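# Open all three clamps on the fixture

## Task

Release every one of the three clamps on the fixture until each is fully open, without moving the parts they hold; a clamp only stays counted as open if it remains open on its own once the robot lets go.

## Robot and tools

Robot: one Kinova Gen3 arm with seven revolute joints (waist, shoulder, upper arm roll, elbow, forearm roll, wrist pitch, wrist roll) carrying a Robotiq 2F-85 two-finger gripper. There is only this one arm, so every motion argument is a single row, never one list per arm. Cameras: cam_head_left, cam_head_right and cam_wrist, each 672x504, returned in that order.

Frames. The scene frame has its origin on the table surface beneath the arm base, +z upward, and +y to the left when facing along +x. The base may be slightly tilted. Results report end_effector_position in metres and end_effector_quat_wxyz in this frame; the printed position can be a little off, more so at long reach. The gripper frame: +z points out along the fingers, y is the line along which the pads close. end_effector_position is the spot between the pads when closed; closed fingertips stick out about 19 mm past it, open ones about 6 mm. Closing also pushes the tips roughly 13 mm farther from the wrist, so keep clearance above surfaces.

The row. Both motion tools use rows of 9 numbers, each in [-1, 1], in this order: dx, dy, dz, rx, ry, rz, position, force_limit, speed. The first six are an offset, not a pose: a displacement expressed in the gripper's own axes relative to the gripper's measured pose at the start of the action (for a call's first action, the last pose a result reported). Scale: 1.0 equals 0.6 m for dx, dy, dz, and 180 degrees for the rotation; rx, ry, rz form one rotation vector. All rows of an action refer to that same start pose, not to the row before. The last three drive the fingers: position +1 is fully open (85 mm), about -0.8 is pads touching, -1 squeezes until blocked. force_limit runs from about 20 N at -1 through 128 N at 0 to 235 N at +1 per pad; speed of the gap runs about 20, 85 and 150 mm/s at -1, 0, +1, and faster closing adds some extra grip force.

execute_actions(actions): a list of actions run in sequence; each action is a table of up to 15 rows, one row per 1/30 s step, and if shorter the last row repeats to fill 15 steps (0.5 s). An empty list just returns the state and images. Each step the commanded pose is clipped to within 70 mm and 16 degrees of the measured pose, so a distant offset needs several actions; after an action the arm stops at the last clipped pose.

move(target, speed, blocking): drives the gripper in a straight line toward one target row (same 9-number offset layout, measured from the pose in the latest result that showed one). speed is the path's top linear speed in m/s, 0.002 to 0.5 (default 0.25), with rotation capped at twice that in rad/s. Path duration is 0.5 to 10 s; longer paths end short. The finger numbers are sent at the start. The path does not yield to obstacles and the real hand may lag, drift or overshoot speed, especially near full reach. blocking=false returns after 0.5 s while the arm continues; then use wait or stop before any new move or actions. The result adds a move: line giving the ending (done, off_target, moving, held, fault) and any limits (limits=paced: pose was clipped; limits=held: a check blocked some steps, after which the arm may jump ahead fast), plus distance from target.

wait(seconds): 0 to 10 s, holding the last command; returns early if a running move ends. stop(): brakes a running move; it needs room, and the fingers continue. zoom_image(camera, region): region [x0, y0, x1, y1] in pixels of that camera's last image, at most 504 by 504. read_manual(section): only licence texts. finished_scene(scene): ends the scene, irreversible; call it only once the clamps are open and settled.

Reading results. Hand target is the pose the controller is currently steering toward. A pose unreachable line means the clearance check (which treats any mount block or post under the base as part of the arm) altered or blocked the command. Step readings list end_effector_position at some steps; HELD marks steps partly held back. object_status: 0 fingers moving, 1 blocked while opening, 2 blocked while closing (a grip), 3 reached the commanded position or pads met. Any new position value resets it to 0 briefly. position_measured is in counts: 3 open, about 78 at 60 mm, 130 at 40 mm, 180 at 20 mm, 230 pads together. Stopped fingers only respond to a changed position (differ by at least 0.01); force_limit and speed change only then. Joint positions are listed base to tip.

Cautions. Contact torque reaching a joint's load limit (47.5 N m for the first four joints, 29.9 N m for the wrist three) causes a 10 s stop and the rest of the call is skipped; approach clamps and levers slowly and don't aim far past the contact point, since faster moves and deeper targets push harder. A held part can be jerked briefly by outside forces. Holding loads heats motors: MOTOR HOT appears from 60 °C, and at 75 °C an OVER-TEMPERATURE FAULT lets the arm sag. Never knock or drop anything off the table, avoid slamming, hard hits and strong pushes, and don't disturb the clamped parts while opening the clamps. The robot holds its last command while you think.

Each tool is called after ">>>" in YAML: its name, and indented under it one key for each argument.

## Session

>>> execute_actions:
  actions: []

Scene clock: 0.00 s.
end_effector_position=(+0.5577, +0.1822, +0.1789) position_measured=3 object_status=3 end_effector_quat_wxyz=(+0.469, +0.725, +0.101, +0.494)
Joint positions: [-0.85   0.692  0.021  2.143  1.678  1.345  2.17 ]
Joint velocities: [-0.     0.001  0.    -0.     0.    -0.    -0.001]
Motor temperatures (°C, as the motors report them): [30 23 25 25 32 37 42]
Hand target: +0.558, +0.182, +0.179; +0.469, +0.725, +0.101, +0.494

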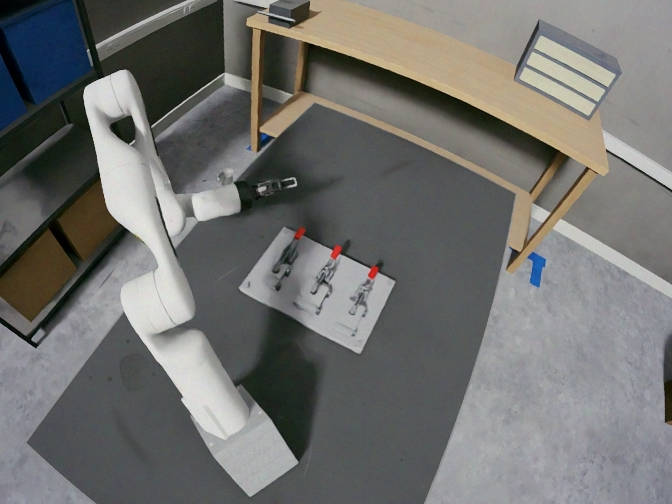

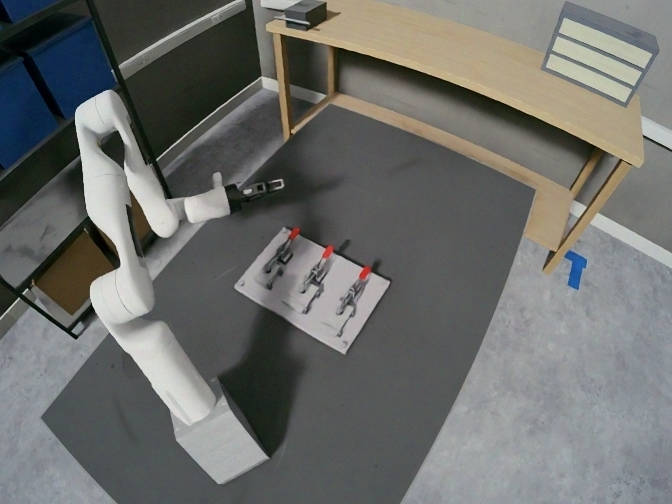

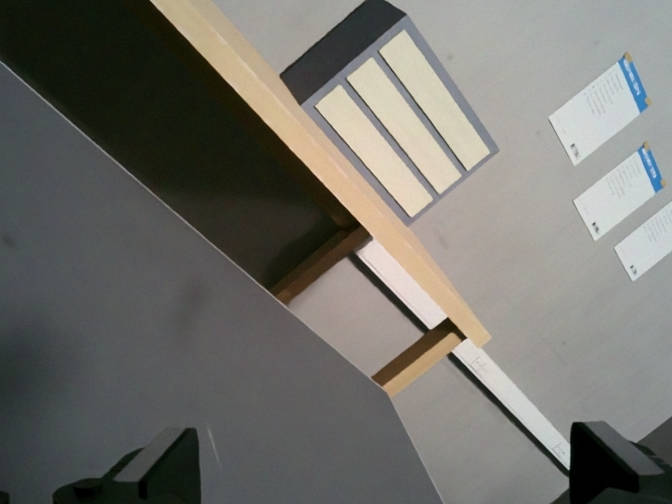

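>>> zoom_image:
  camera: "cam_head_left"
  region: [220, 210, 420, 360]

>>> zoom_image:
  camera: "cam_head_right"
  region: [220, 210, 420, 360]

Region (220, 210, 420, 360) of cam_head_left's 672x504 image, scaled by 2.520, with more detail than that image has; it fills the top 378 rows of this view, and the rest is white.

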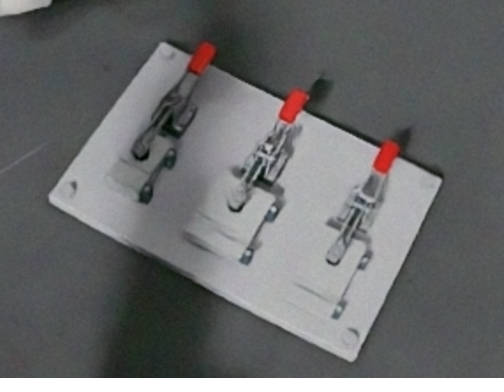

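Region (220, 210, 420, 360) of cam_head_right's 672x504 image, scaled by 2.520, with more detail than that image has; it fills the top 378 rows of this view, and the rest is white.

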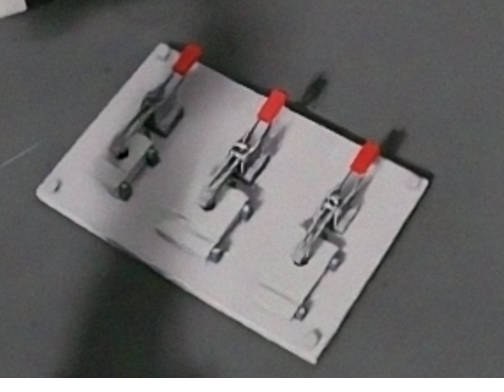

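>>> move:
  target: [-0.045,0.507,0.004,0.329,-0.346,0.071,1,0,0]
  speed: 0.3

Scene clock: 3.70 s.
end_effector_position=(+0.4504, +0.0027, +0.3992) position_measured=3 object_status=3 end_effector_quat_wxyz=(+0.001, +1.000, -0.000, +0.002)
Joint positions: [ 0.343  0.402  0.646  1.583  2.388 -1.601  2.66 ]
Joint velocities: [ 0.003  0.006  0.001 -0.    -0.001 -0.001  0.001]
Motor temperatures (°C, as the motors report them): [30 23 25 25 32 37 42]
Hand target: +0.450, +0.003, +0.399; +0.001, +1.000, -0.001, +0.002
Off the commanded pose: 0.002 m, 0 deg.
move: done

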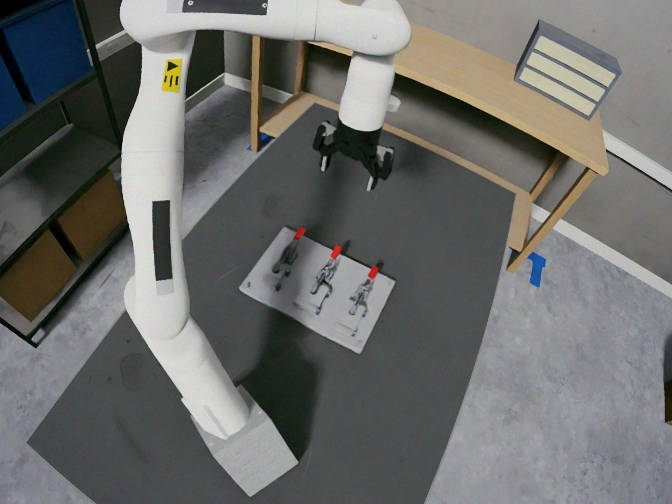

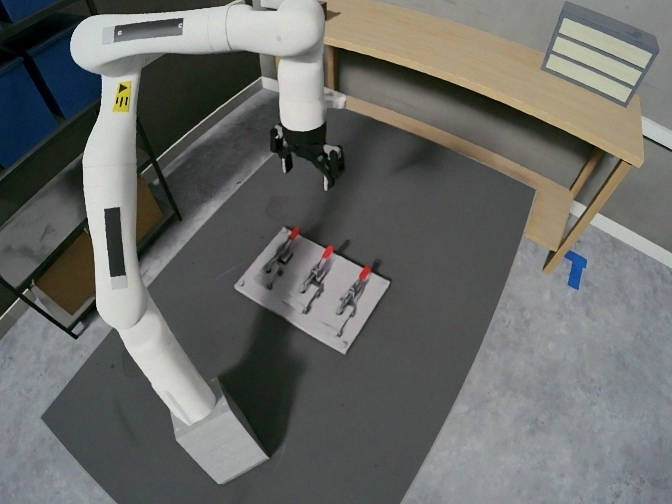

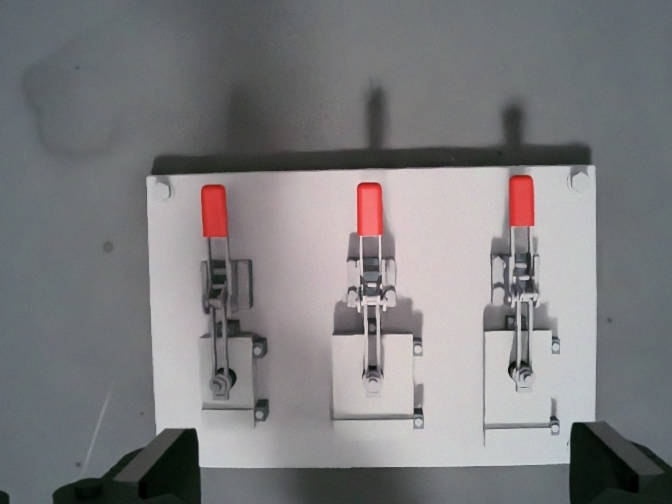

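>>> move:
  target: [0,0.0,0.25,0,0,0,1,0,0]
  speed: 0.3

Scene clock: 4.77 s.
end_effector_position=(+0.4508, +0.0022, +0.2495) position_measured=3 object_status=3 end_effector_quat_wxyz=(+0.001, +1.000, -0.001, +0.002)
Joint positions: [ 0.202  0.505  0.556  1.877  2.224 -1.225  2.781]
Joint velocities: [-0.001  0.004 -0.003  0.001  0.002  0.001 -0.002]
Motor temperatures (°C, as the motors report them): [30 23 25 25 32 37 42]
Hand target: +0.451, +0.002, +0.249; +0.001, +1.000, -0.001, +0.002
Off the commanded pose: 0.001 m, 0 deg.
move: done

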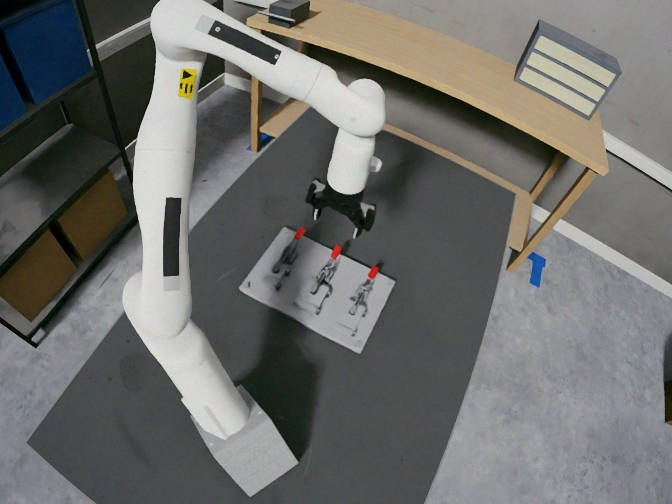

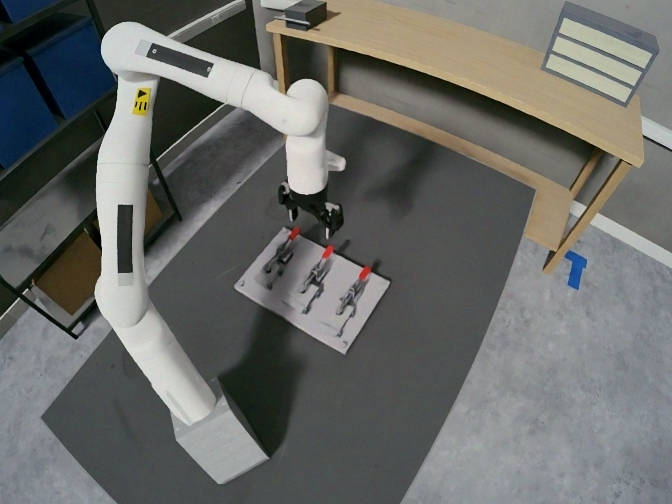

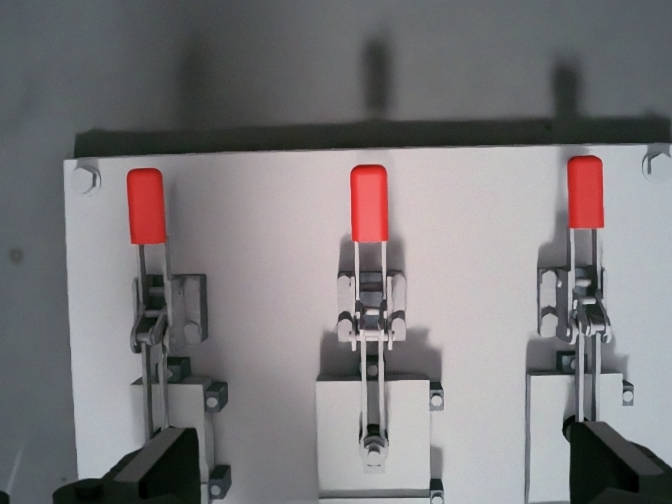

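>>> move:
  target: [-0.05,-0.417,0.25,-0.39,0,0,1,0,0]
  speed: 0.3

Scene clock: 7.73 s.
end_effector_position=(+0.4201, +0.2506, +0.0989) position_measured=3 object_status=3 end_effector_quat_wxyz=(+0.575, +0.818, -0.002, +0.001)
Joint positions: [-1.343  0.879  0.904  1.464  3.134 -1.322  0.832]
Joint velocities: [ 0.008  0.014 -0.003 -0.004  0.003 -0.001 -0.003]
Motor temperatures (°C, as the motors report them): [30 23 25 25 32 37 42]
Hand target: +0.420, +0.250, +0.099; +0.576, +0.818, -0.002, +0.001
Off the commanded pose: 0.002 m, 0 deg.
move: done; limits=paced

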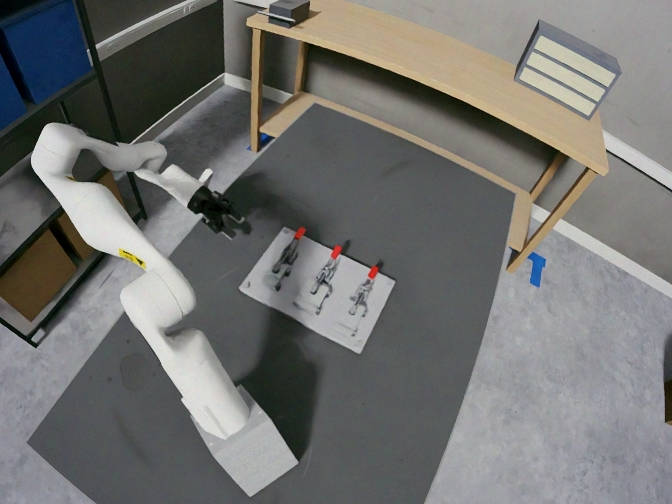

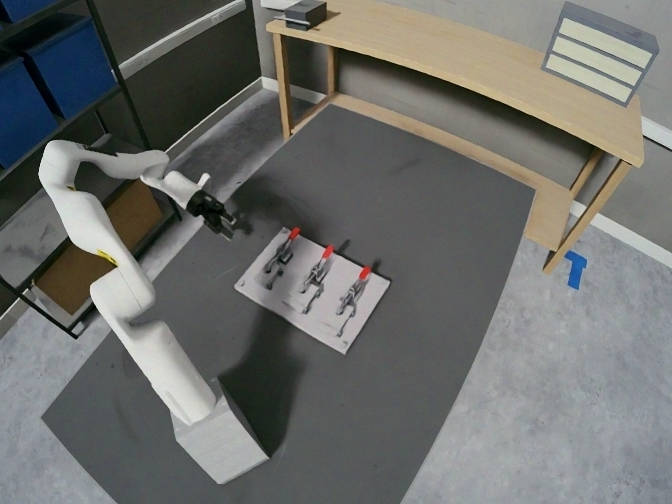

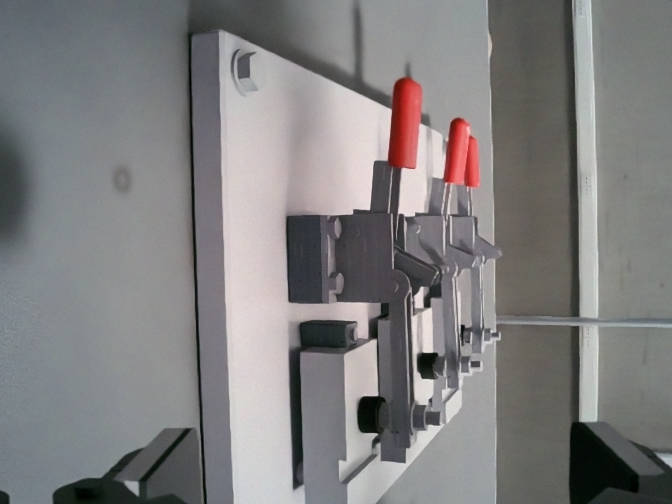

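>>> zoom_image:
  camera: "cam_wrist"
  region: [260, 60, 560, 360]

Region (260, 60, 560, 360) of cam_wrist's 672x504 image, scaled by 1.680.

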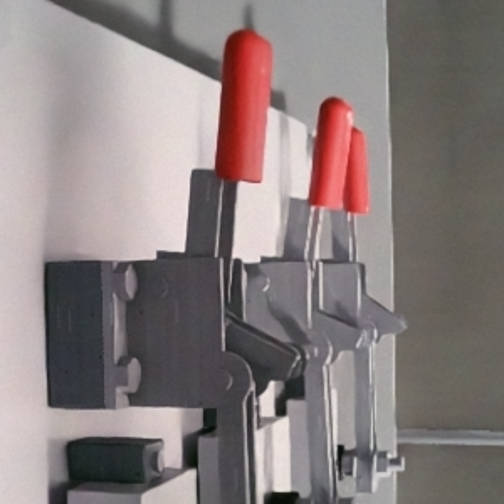

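>>> move:
  target: [0.25,0.174,0.148,0.38,-0.145,-0.102,1,0,0]
  speed: 0.3

Scene clock: 11.10 s.
end_effector_position=(+0.5709, +0.1348, +0.1684) position_measured=3 object_status=3 end_effector_quat_wxyz=(+0.001, +0.966, +0.000, -0.257)
Joint positions: [-0.031  0.898  0.389  0.933  2.418 -1.782  1.985]
Joint velocities: [ 0.015  0.017  0.005 -0.008 -0.001 -0.003  0.002]
Motor temperatures (°C, as the motors report them): [30 23 25 25 32 37 42]
Hand target: +0.571, +0.134, +0.168; +0.001, +0.966, -0.001, -0.257
Off the commanded pose: 0.004 m, 0 deg.
move: off_target

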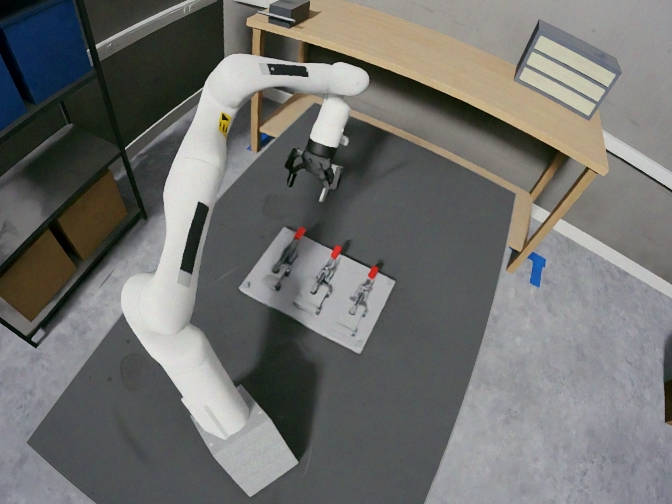

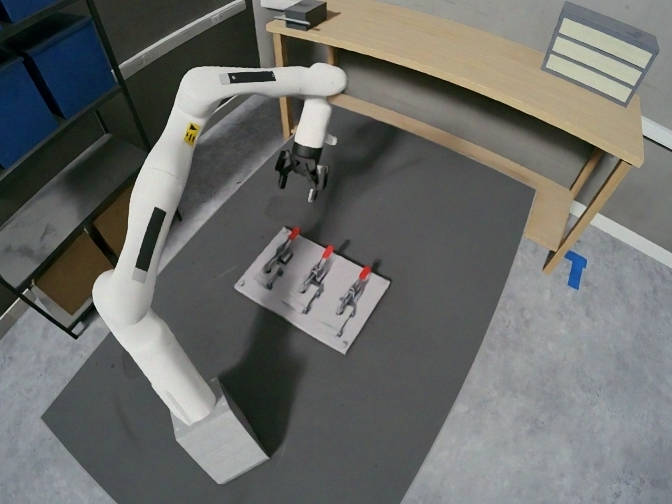

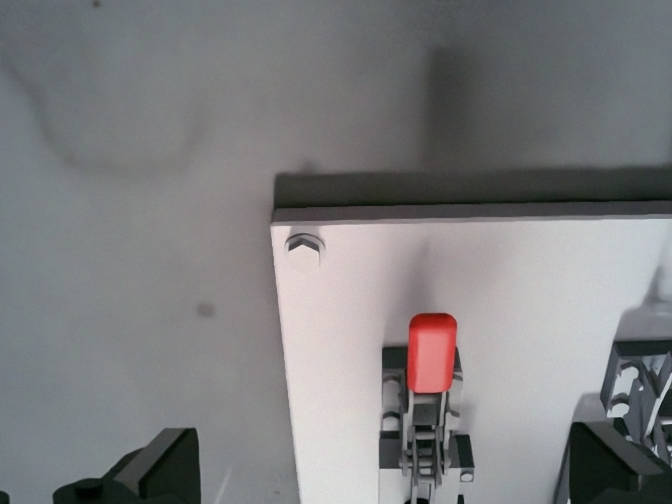

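>>> move:
  target: [0.01,0.033,0.1,0,0,0,0.15,-0.5,0]
  speed: 0.2

Scene clock: 12.13 s.
end_effector_position=(+0.5464, +0.1147, +0.1134) position_measured=110 object_status=0 end_effector_quat_wxyz=(+0.001, +0.966, +0.000, -0.257)
Joint positions: [-0.066  0.924  0.38   1.087  2.414 -1.625  2.064]
Joint velocities: [-0.001  0.    -0.     0.     0.     0.    -0.001]
Motor temperatures (°C, as the motors report them): [30 23 25 25 32 37 42]
Hand target: +0.546, +0.115, +0.113; +0.001, +0.966, +0.000, -0.257
Off the commanded pose: 0.000 m, 0 deg.
move: done

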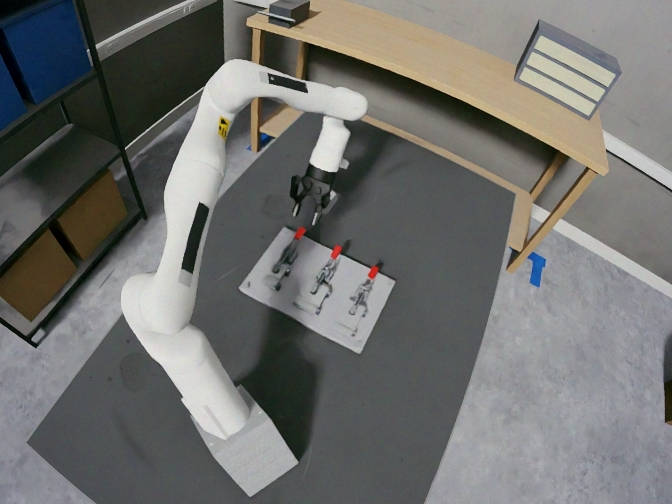

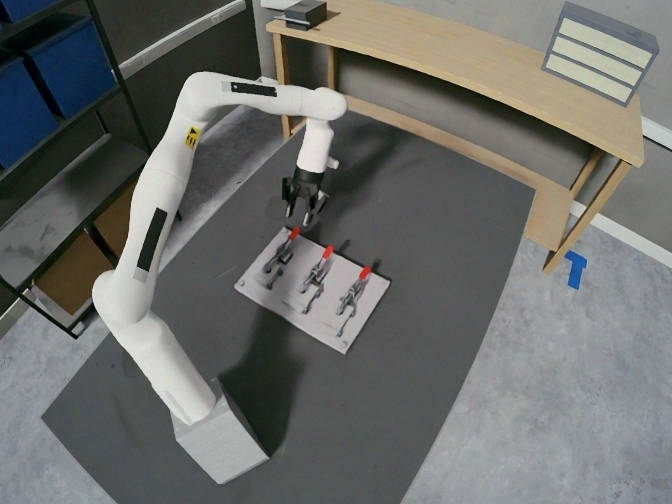

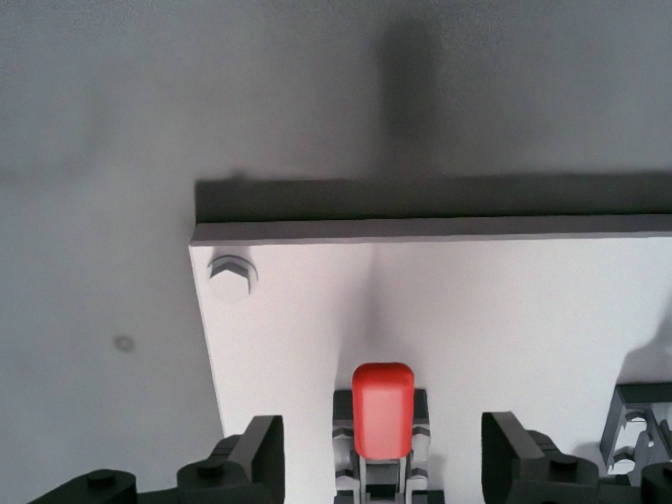

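>>> move:
  target: [0,0,0.092,0,0,0,0.15,-0.5,0]
  speed: 0.1

>>> move:
  target: [0,0,0,0,0,0,-1,-0.6,-0.3]

Scene clock: 13.13 s.
end_effector_position=(+0.5190, +0.1143, +0.0655) position_measured=110 object_status=3 end_effector_quat_wxyz=(+0.001, +0.966, +0.000, -0.257)
Joint positions: [-0.116  0.939  0.364  1.221  2.393 -1.487  2.109]
Joint velocities: [-0.002 -0.002 -0.001  0.001  0.001  0.001  0.001]
Motor temperatures (°C, as the motors report them): [30 23 25 25 32 37 42]
Hand target: +0.519, +0.114, +0.065; +0.001, +0.966, +0.000, -0.257
Off the commanded pose: 0.000 m, 0 deg.
move: done

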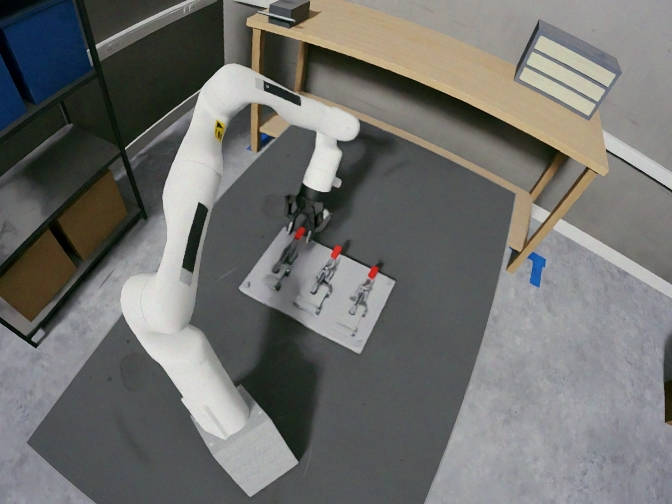

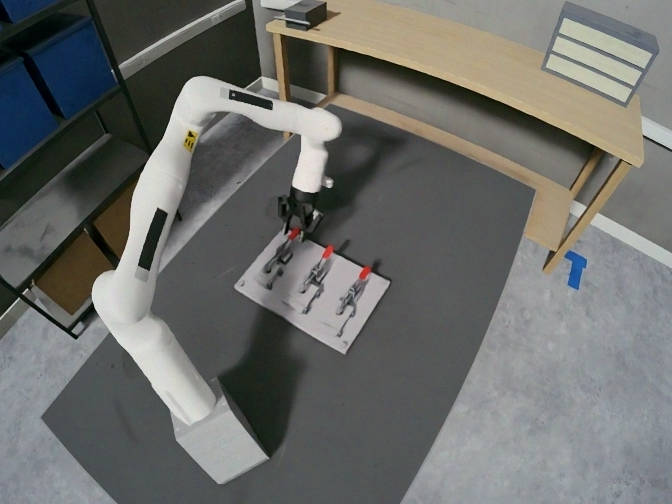

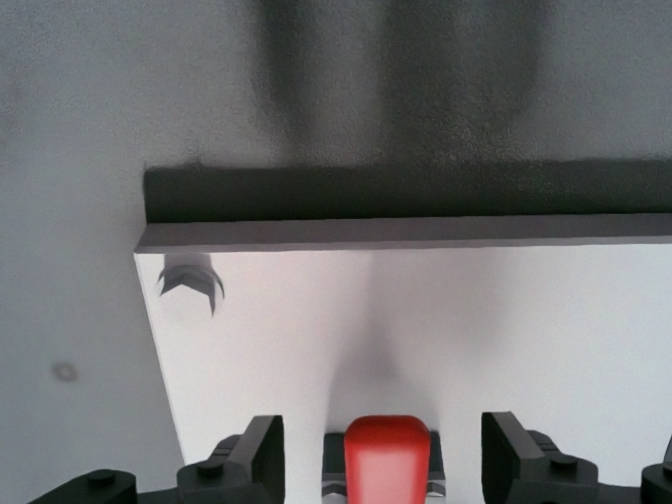

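Scene clock: 13.87 s.
end_effector_position=(+0.5190, +0.1137, +0.0656) position_measured=188 object_status=2 end_effector_quat_wxyz=(+0.001, +0.966, -0.000, -0.257)
Joint positions: [-0.116  0.94   0.365  1.221  2.393 -1.487  2.109]
Joint velocities: [ 0.    -0.001 -0.    -0.    -0.     0.    -0.   ]
Motor temperatures (°C, as the motors report them): [30 23 25 25 32 37 42]
Hand target: +0.519, +0.114, +0.065; +0.001, +0.966, +0.000, -0.257
Off the commanded pose: 0.001 m, 0 deg.
move: done

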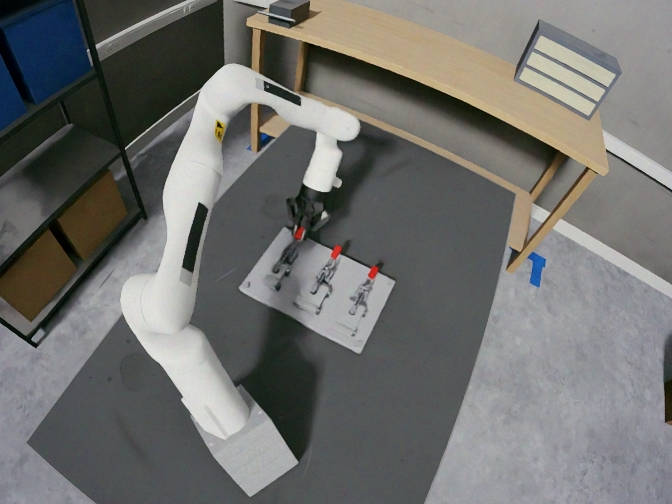

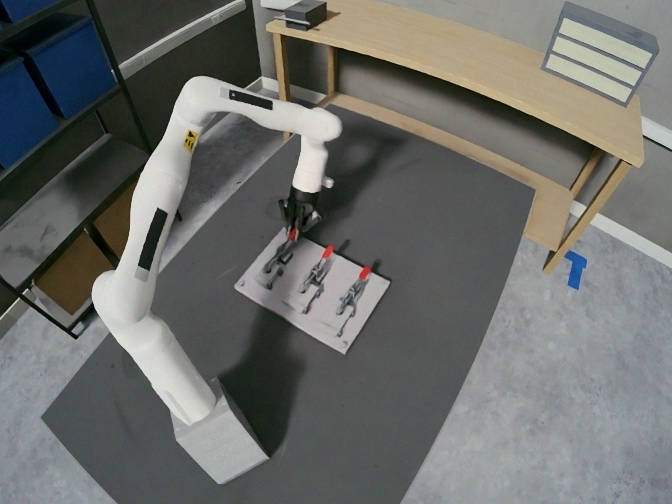

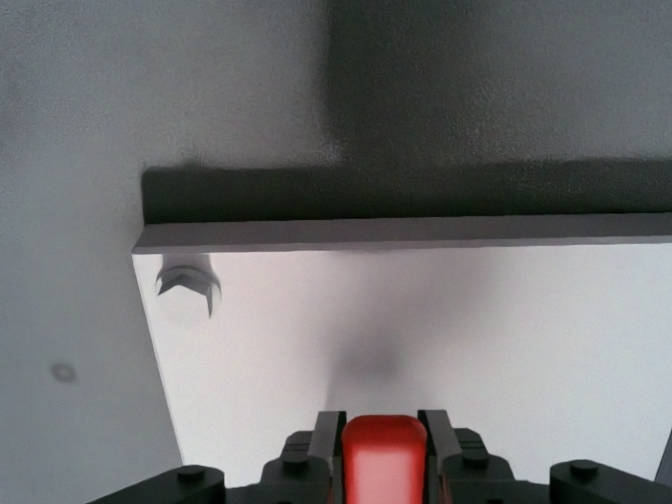

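>>> move:
  target: [-0.0251,0,-0.0137,0,0.111,0,-1,-0.6,-0.3]
  speed: 0.1

Scene clock: 16.20 s.
end_effector_position=(+0.5092, +0.1136, +0.0793) position_measured=188 object_status=2 end_effector_quat_wxyz=(+0.001, +0.996, -0.001, -0.086)
Joint positions: [-0.108  0.695  0.341  1.696  2.199 -1.039  2.369]
Joint velocities: [-0.    -0.002 -0.     0.003 -0.001  0.002 -0.   ]
Motor temperatures (°C, as the motors report them): [30 23 25 25 32 37 42]
Hand target: +0.510, +0.114, +0.080; +0.001, +0.996, -0.000, -0.085
Off the commanded pose: 0.001 m, 0 deg.
move: done

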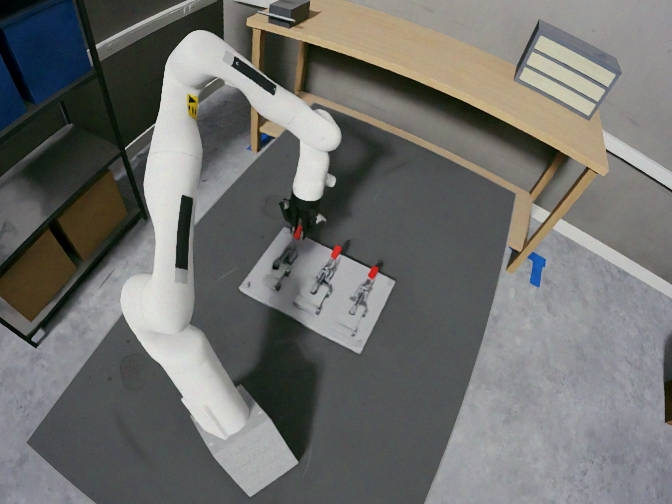

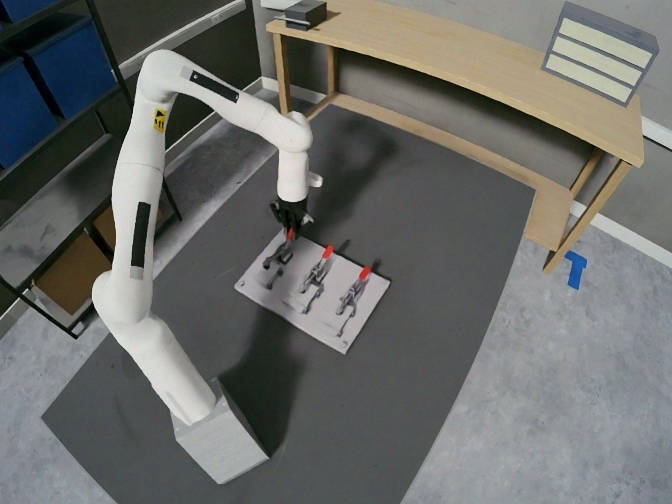

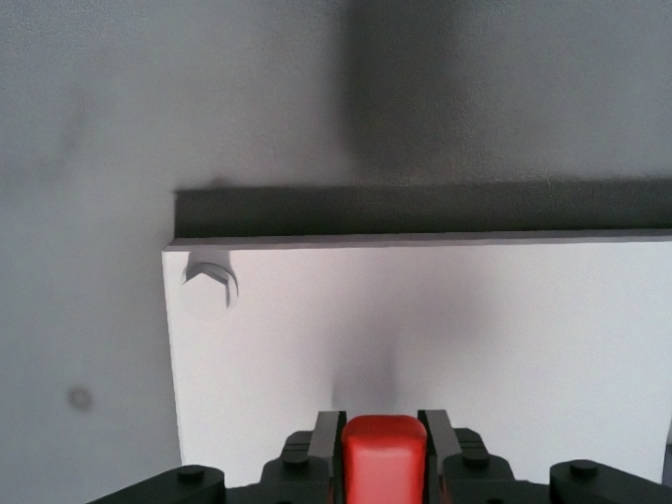

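Good; repeat.

>>> move:
  target: [-0.0251,0,-0.0137,0,0.111,0,-1,-0.6,-0.3]
  speed: 0.15

>>> zoom_image:
  camera: "cam_head_right"
  region: [220, 190, 420, 340]

Scene clock: 17.80 s.
end_effector_position=(+0.4951, +0.1135, +0.0890) position_measured=188 object_status=2 end_effector_quat_wxyz=(+0.001, +0.996, -0.000, +0.087)
Joint positions: [-0.004  0.541  0.18   2.115  1.641 -0.666  2.962]
Joint velocities: [ 0.001  0.    -0.     0.002 -0.005 -0.002  0.003]
Motor temperatures (°C, as the motors report them): [30 24 25 25 32 37 42]
Hand target: +0.496, +0.113, +0.090; +0.001, +0.996, -0.000, +0.088
Off the commanded pose: 0.001 m, 0 deg.
move: done

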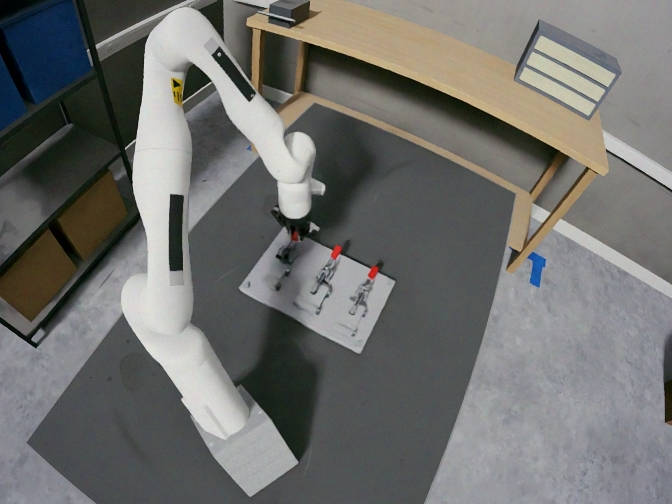

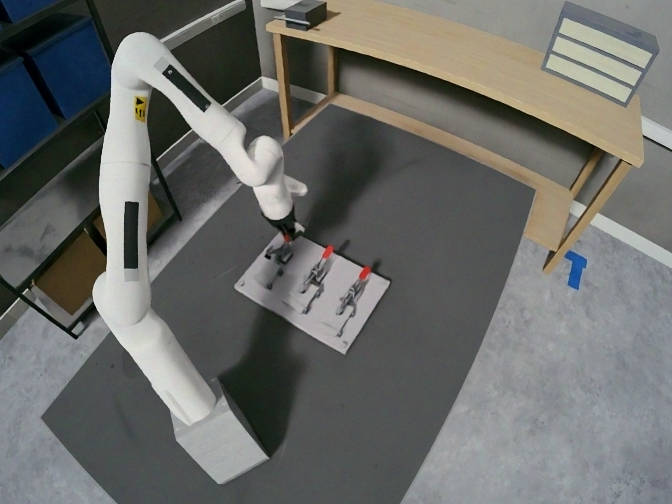

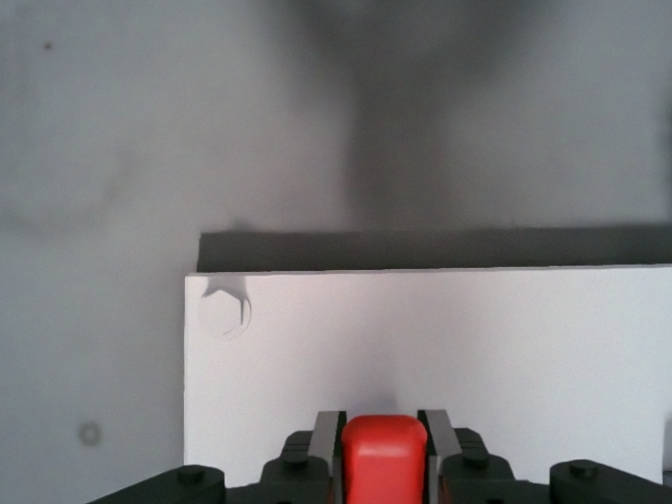

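Region (220, 190, 420, 340) of cam_head_right's 672x504 image, scaled by 2.520, with more detail than that image has; it fills the top 378 rows of this view, and the rest is white.

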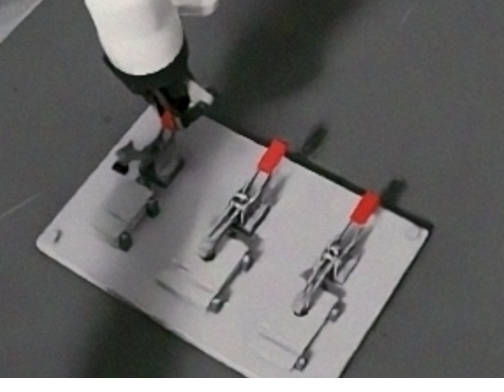

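>>> move:
  target: [-0.012,0,-0.0079,0,0.0556,0,-1,-0.6,-0.3]
  speed: 0.1

>>> zoom_image:
  camera: "cam_head_right"
  region: [220, 190, 420, 340]

Scene clock: 19.20 s.
end_effector_position=(+0.4870, +0.1134, +0.0920) position_measured=188 object_status=2 end_effector_quat_wxyz=(+0.001, +0.985, -0.000, +0.173)
Joint positions: [-0.012  0.539  0.171  2.311  1.114 -0.709  3.482]
Joint velocities: [ 0.    -0.    -0.001  0.001 -0.004  0.     0.003]
Motor temperatures (°C, as the motors report them): [30 24 25 25 32 37 42]
Hand target: +0.487, +0.113, +0.093; +0.001, +0.985, -0.000, +0.174
Off the commanded pose: 0.000 m, 0 deg.
move: done

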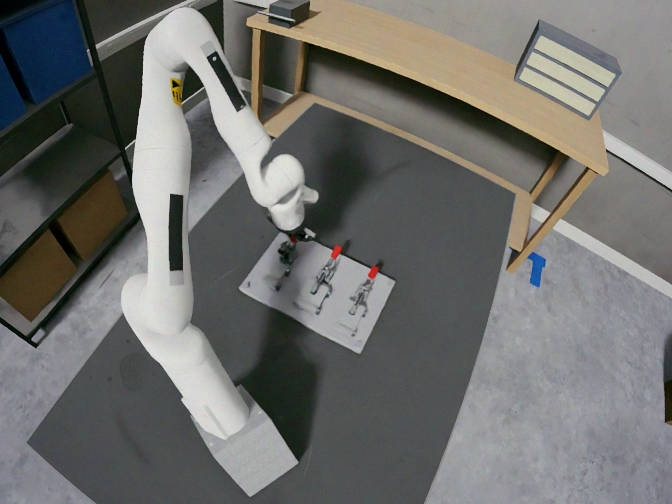

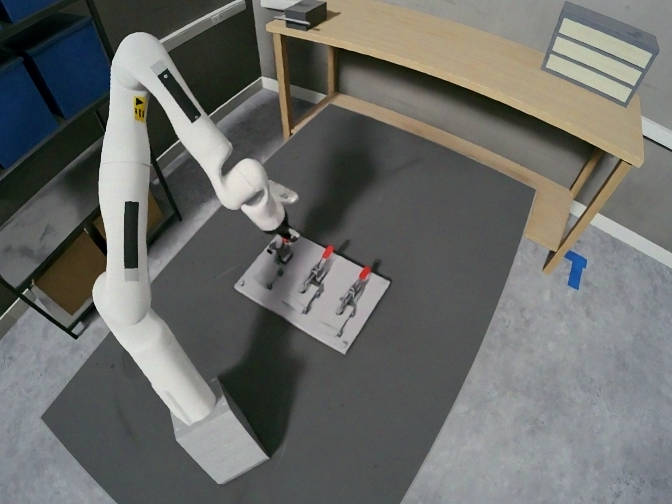

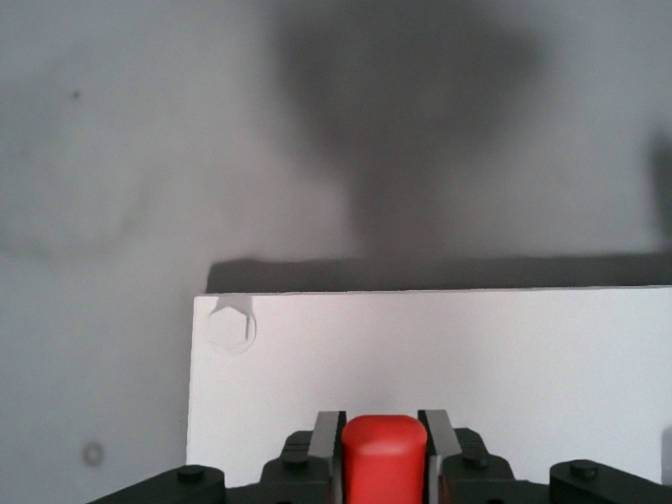

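Region (220, 190, 420, 340) of cam_head_right's 672x504 image, scaled by 2.520, with more detail than that image has; it fills the top 378 rows of this view, and the rest is white.

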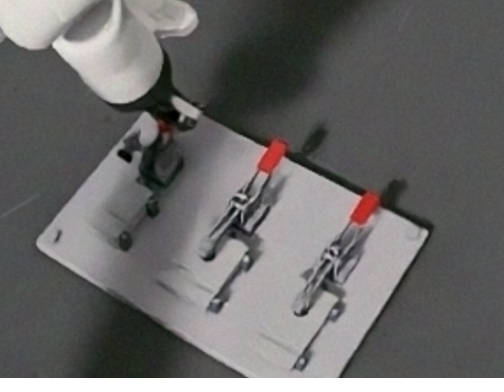

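>>> move:
  target: [0,0,0,0,0,0,-0.2,-0.6,-0.3]

Scene clock: 19.97 s.
end_effector_position=(+0.4870, +0.1134, +0.0920) position_measured=154 object_status=3 end_effector_quat_wxyz=(+0.001, +0.985, -0.000, +0.173)
Joint positions: [-0.012  0.539  0.171  2.311  1.114 -0.709  3.482]
Joint velocities: [ 0.     0.     0.    -0.     0.001 -0.    -0.002]
Motor temperatures (°C, as the motors report them): [30 24 25 25 32 37 42]
Hand target: +0.487, +0.113, +0.092; +0.001, +0.985, -0.000, +0.173
Off the commanded pose: 0.000 m, 0 deg.
move: done

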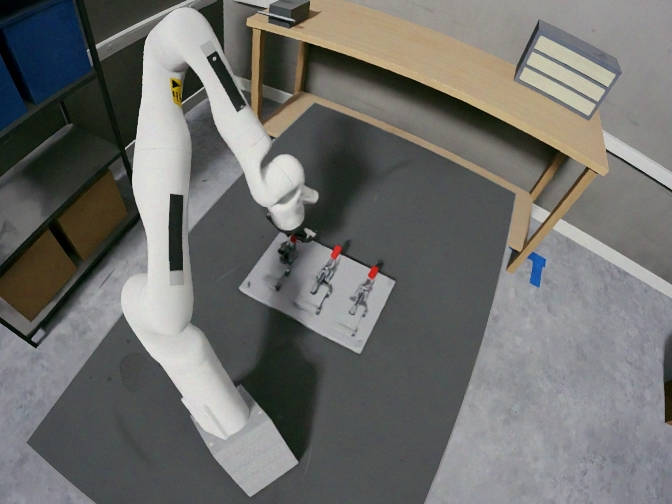

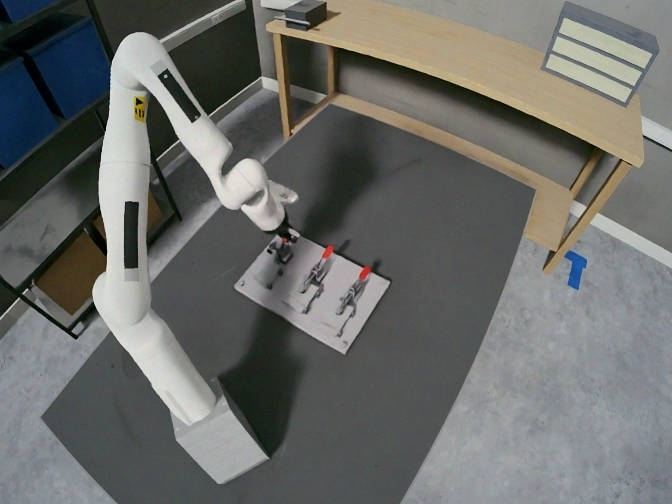

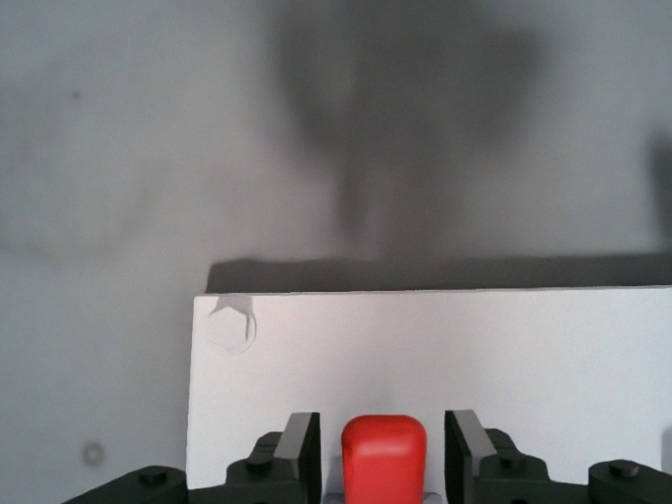

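>>> move:
  target: [0.011,0,-0.008,0,-0.25,0,-0.2,-0.6,-0.3]
  speed: 0.3

>>> zoom_image:
  camera: "cam_head_right"
  region: [220, 190, 420, 340]

Scene clock: 22.00 s.
end_effector_position=(+0.4920, +0.1141, +0.0992) position_measured=154 object_status=3 end_effector_quat_wxyz=(+0.001, +0.976, -0.001, -0.216)
Joint positions: [-0.081  0.783  0.322  1.453  2.417 -1.347  2.178]
Joint velocities: [ 0.001  0.012 -0.001 -0.003  0.001 -0.    -0.002]
Motor temperatures (°C, as the motors report them): [30 24 25 25 32 37 42]
Hand target: +0.492, +0.114, +0.099; +0.001, +0.976, -0.001, -0.217
Off the commanded pose: 0.001 m, 0 deg.
move: done

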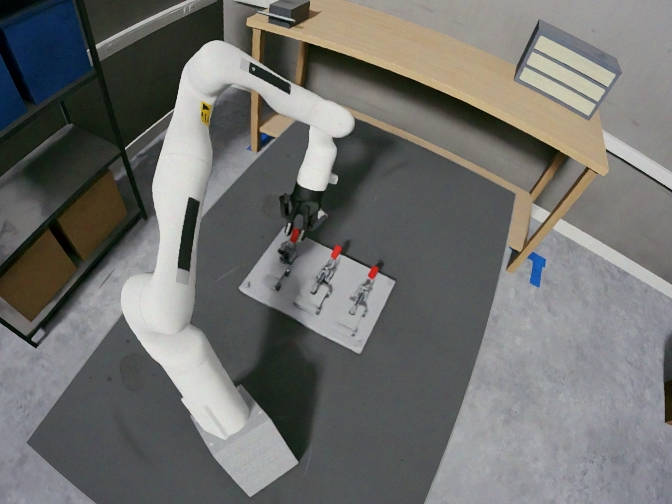

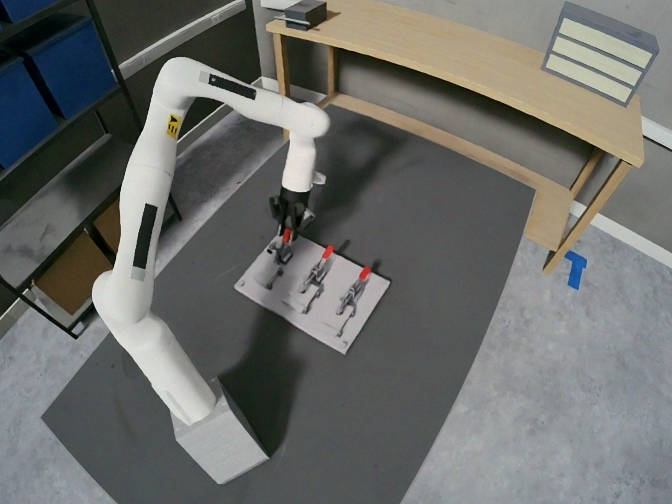

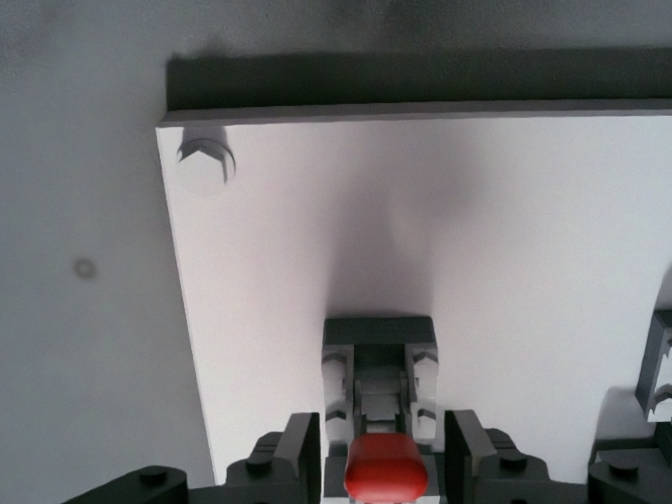

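Region (220, 190, 420, 340) of cam_head_right's 672x504 image, scaled by 2.520, with more detail than that image has; it fills the top 378 rows of this view, and the rest is white.

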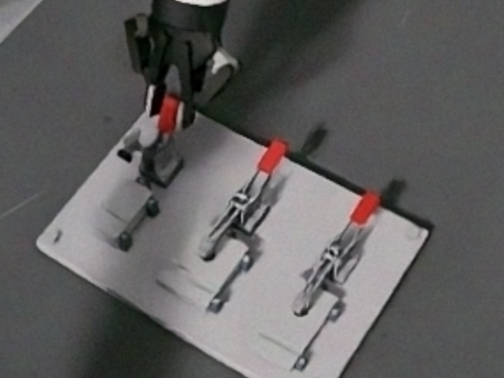

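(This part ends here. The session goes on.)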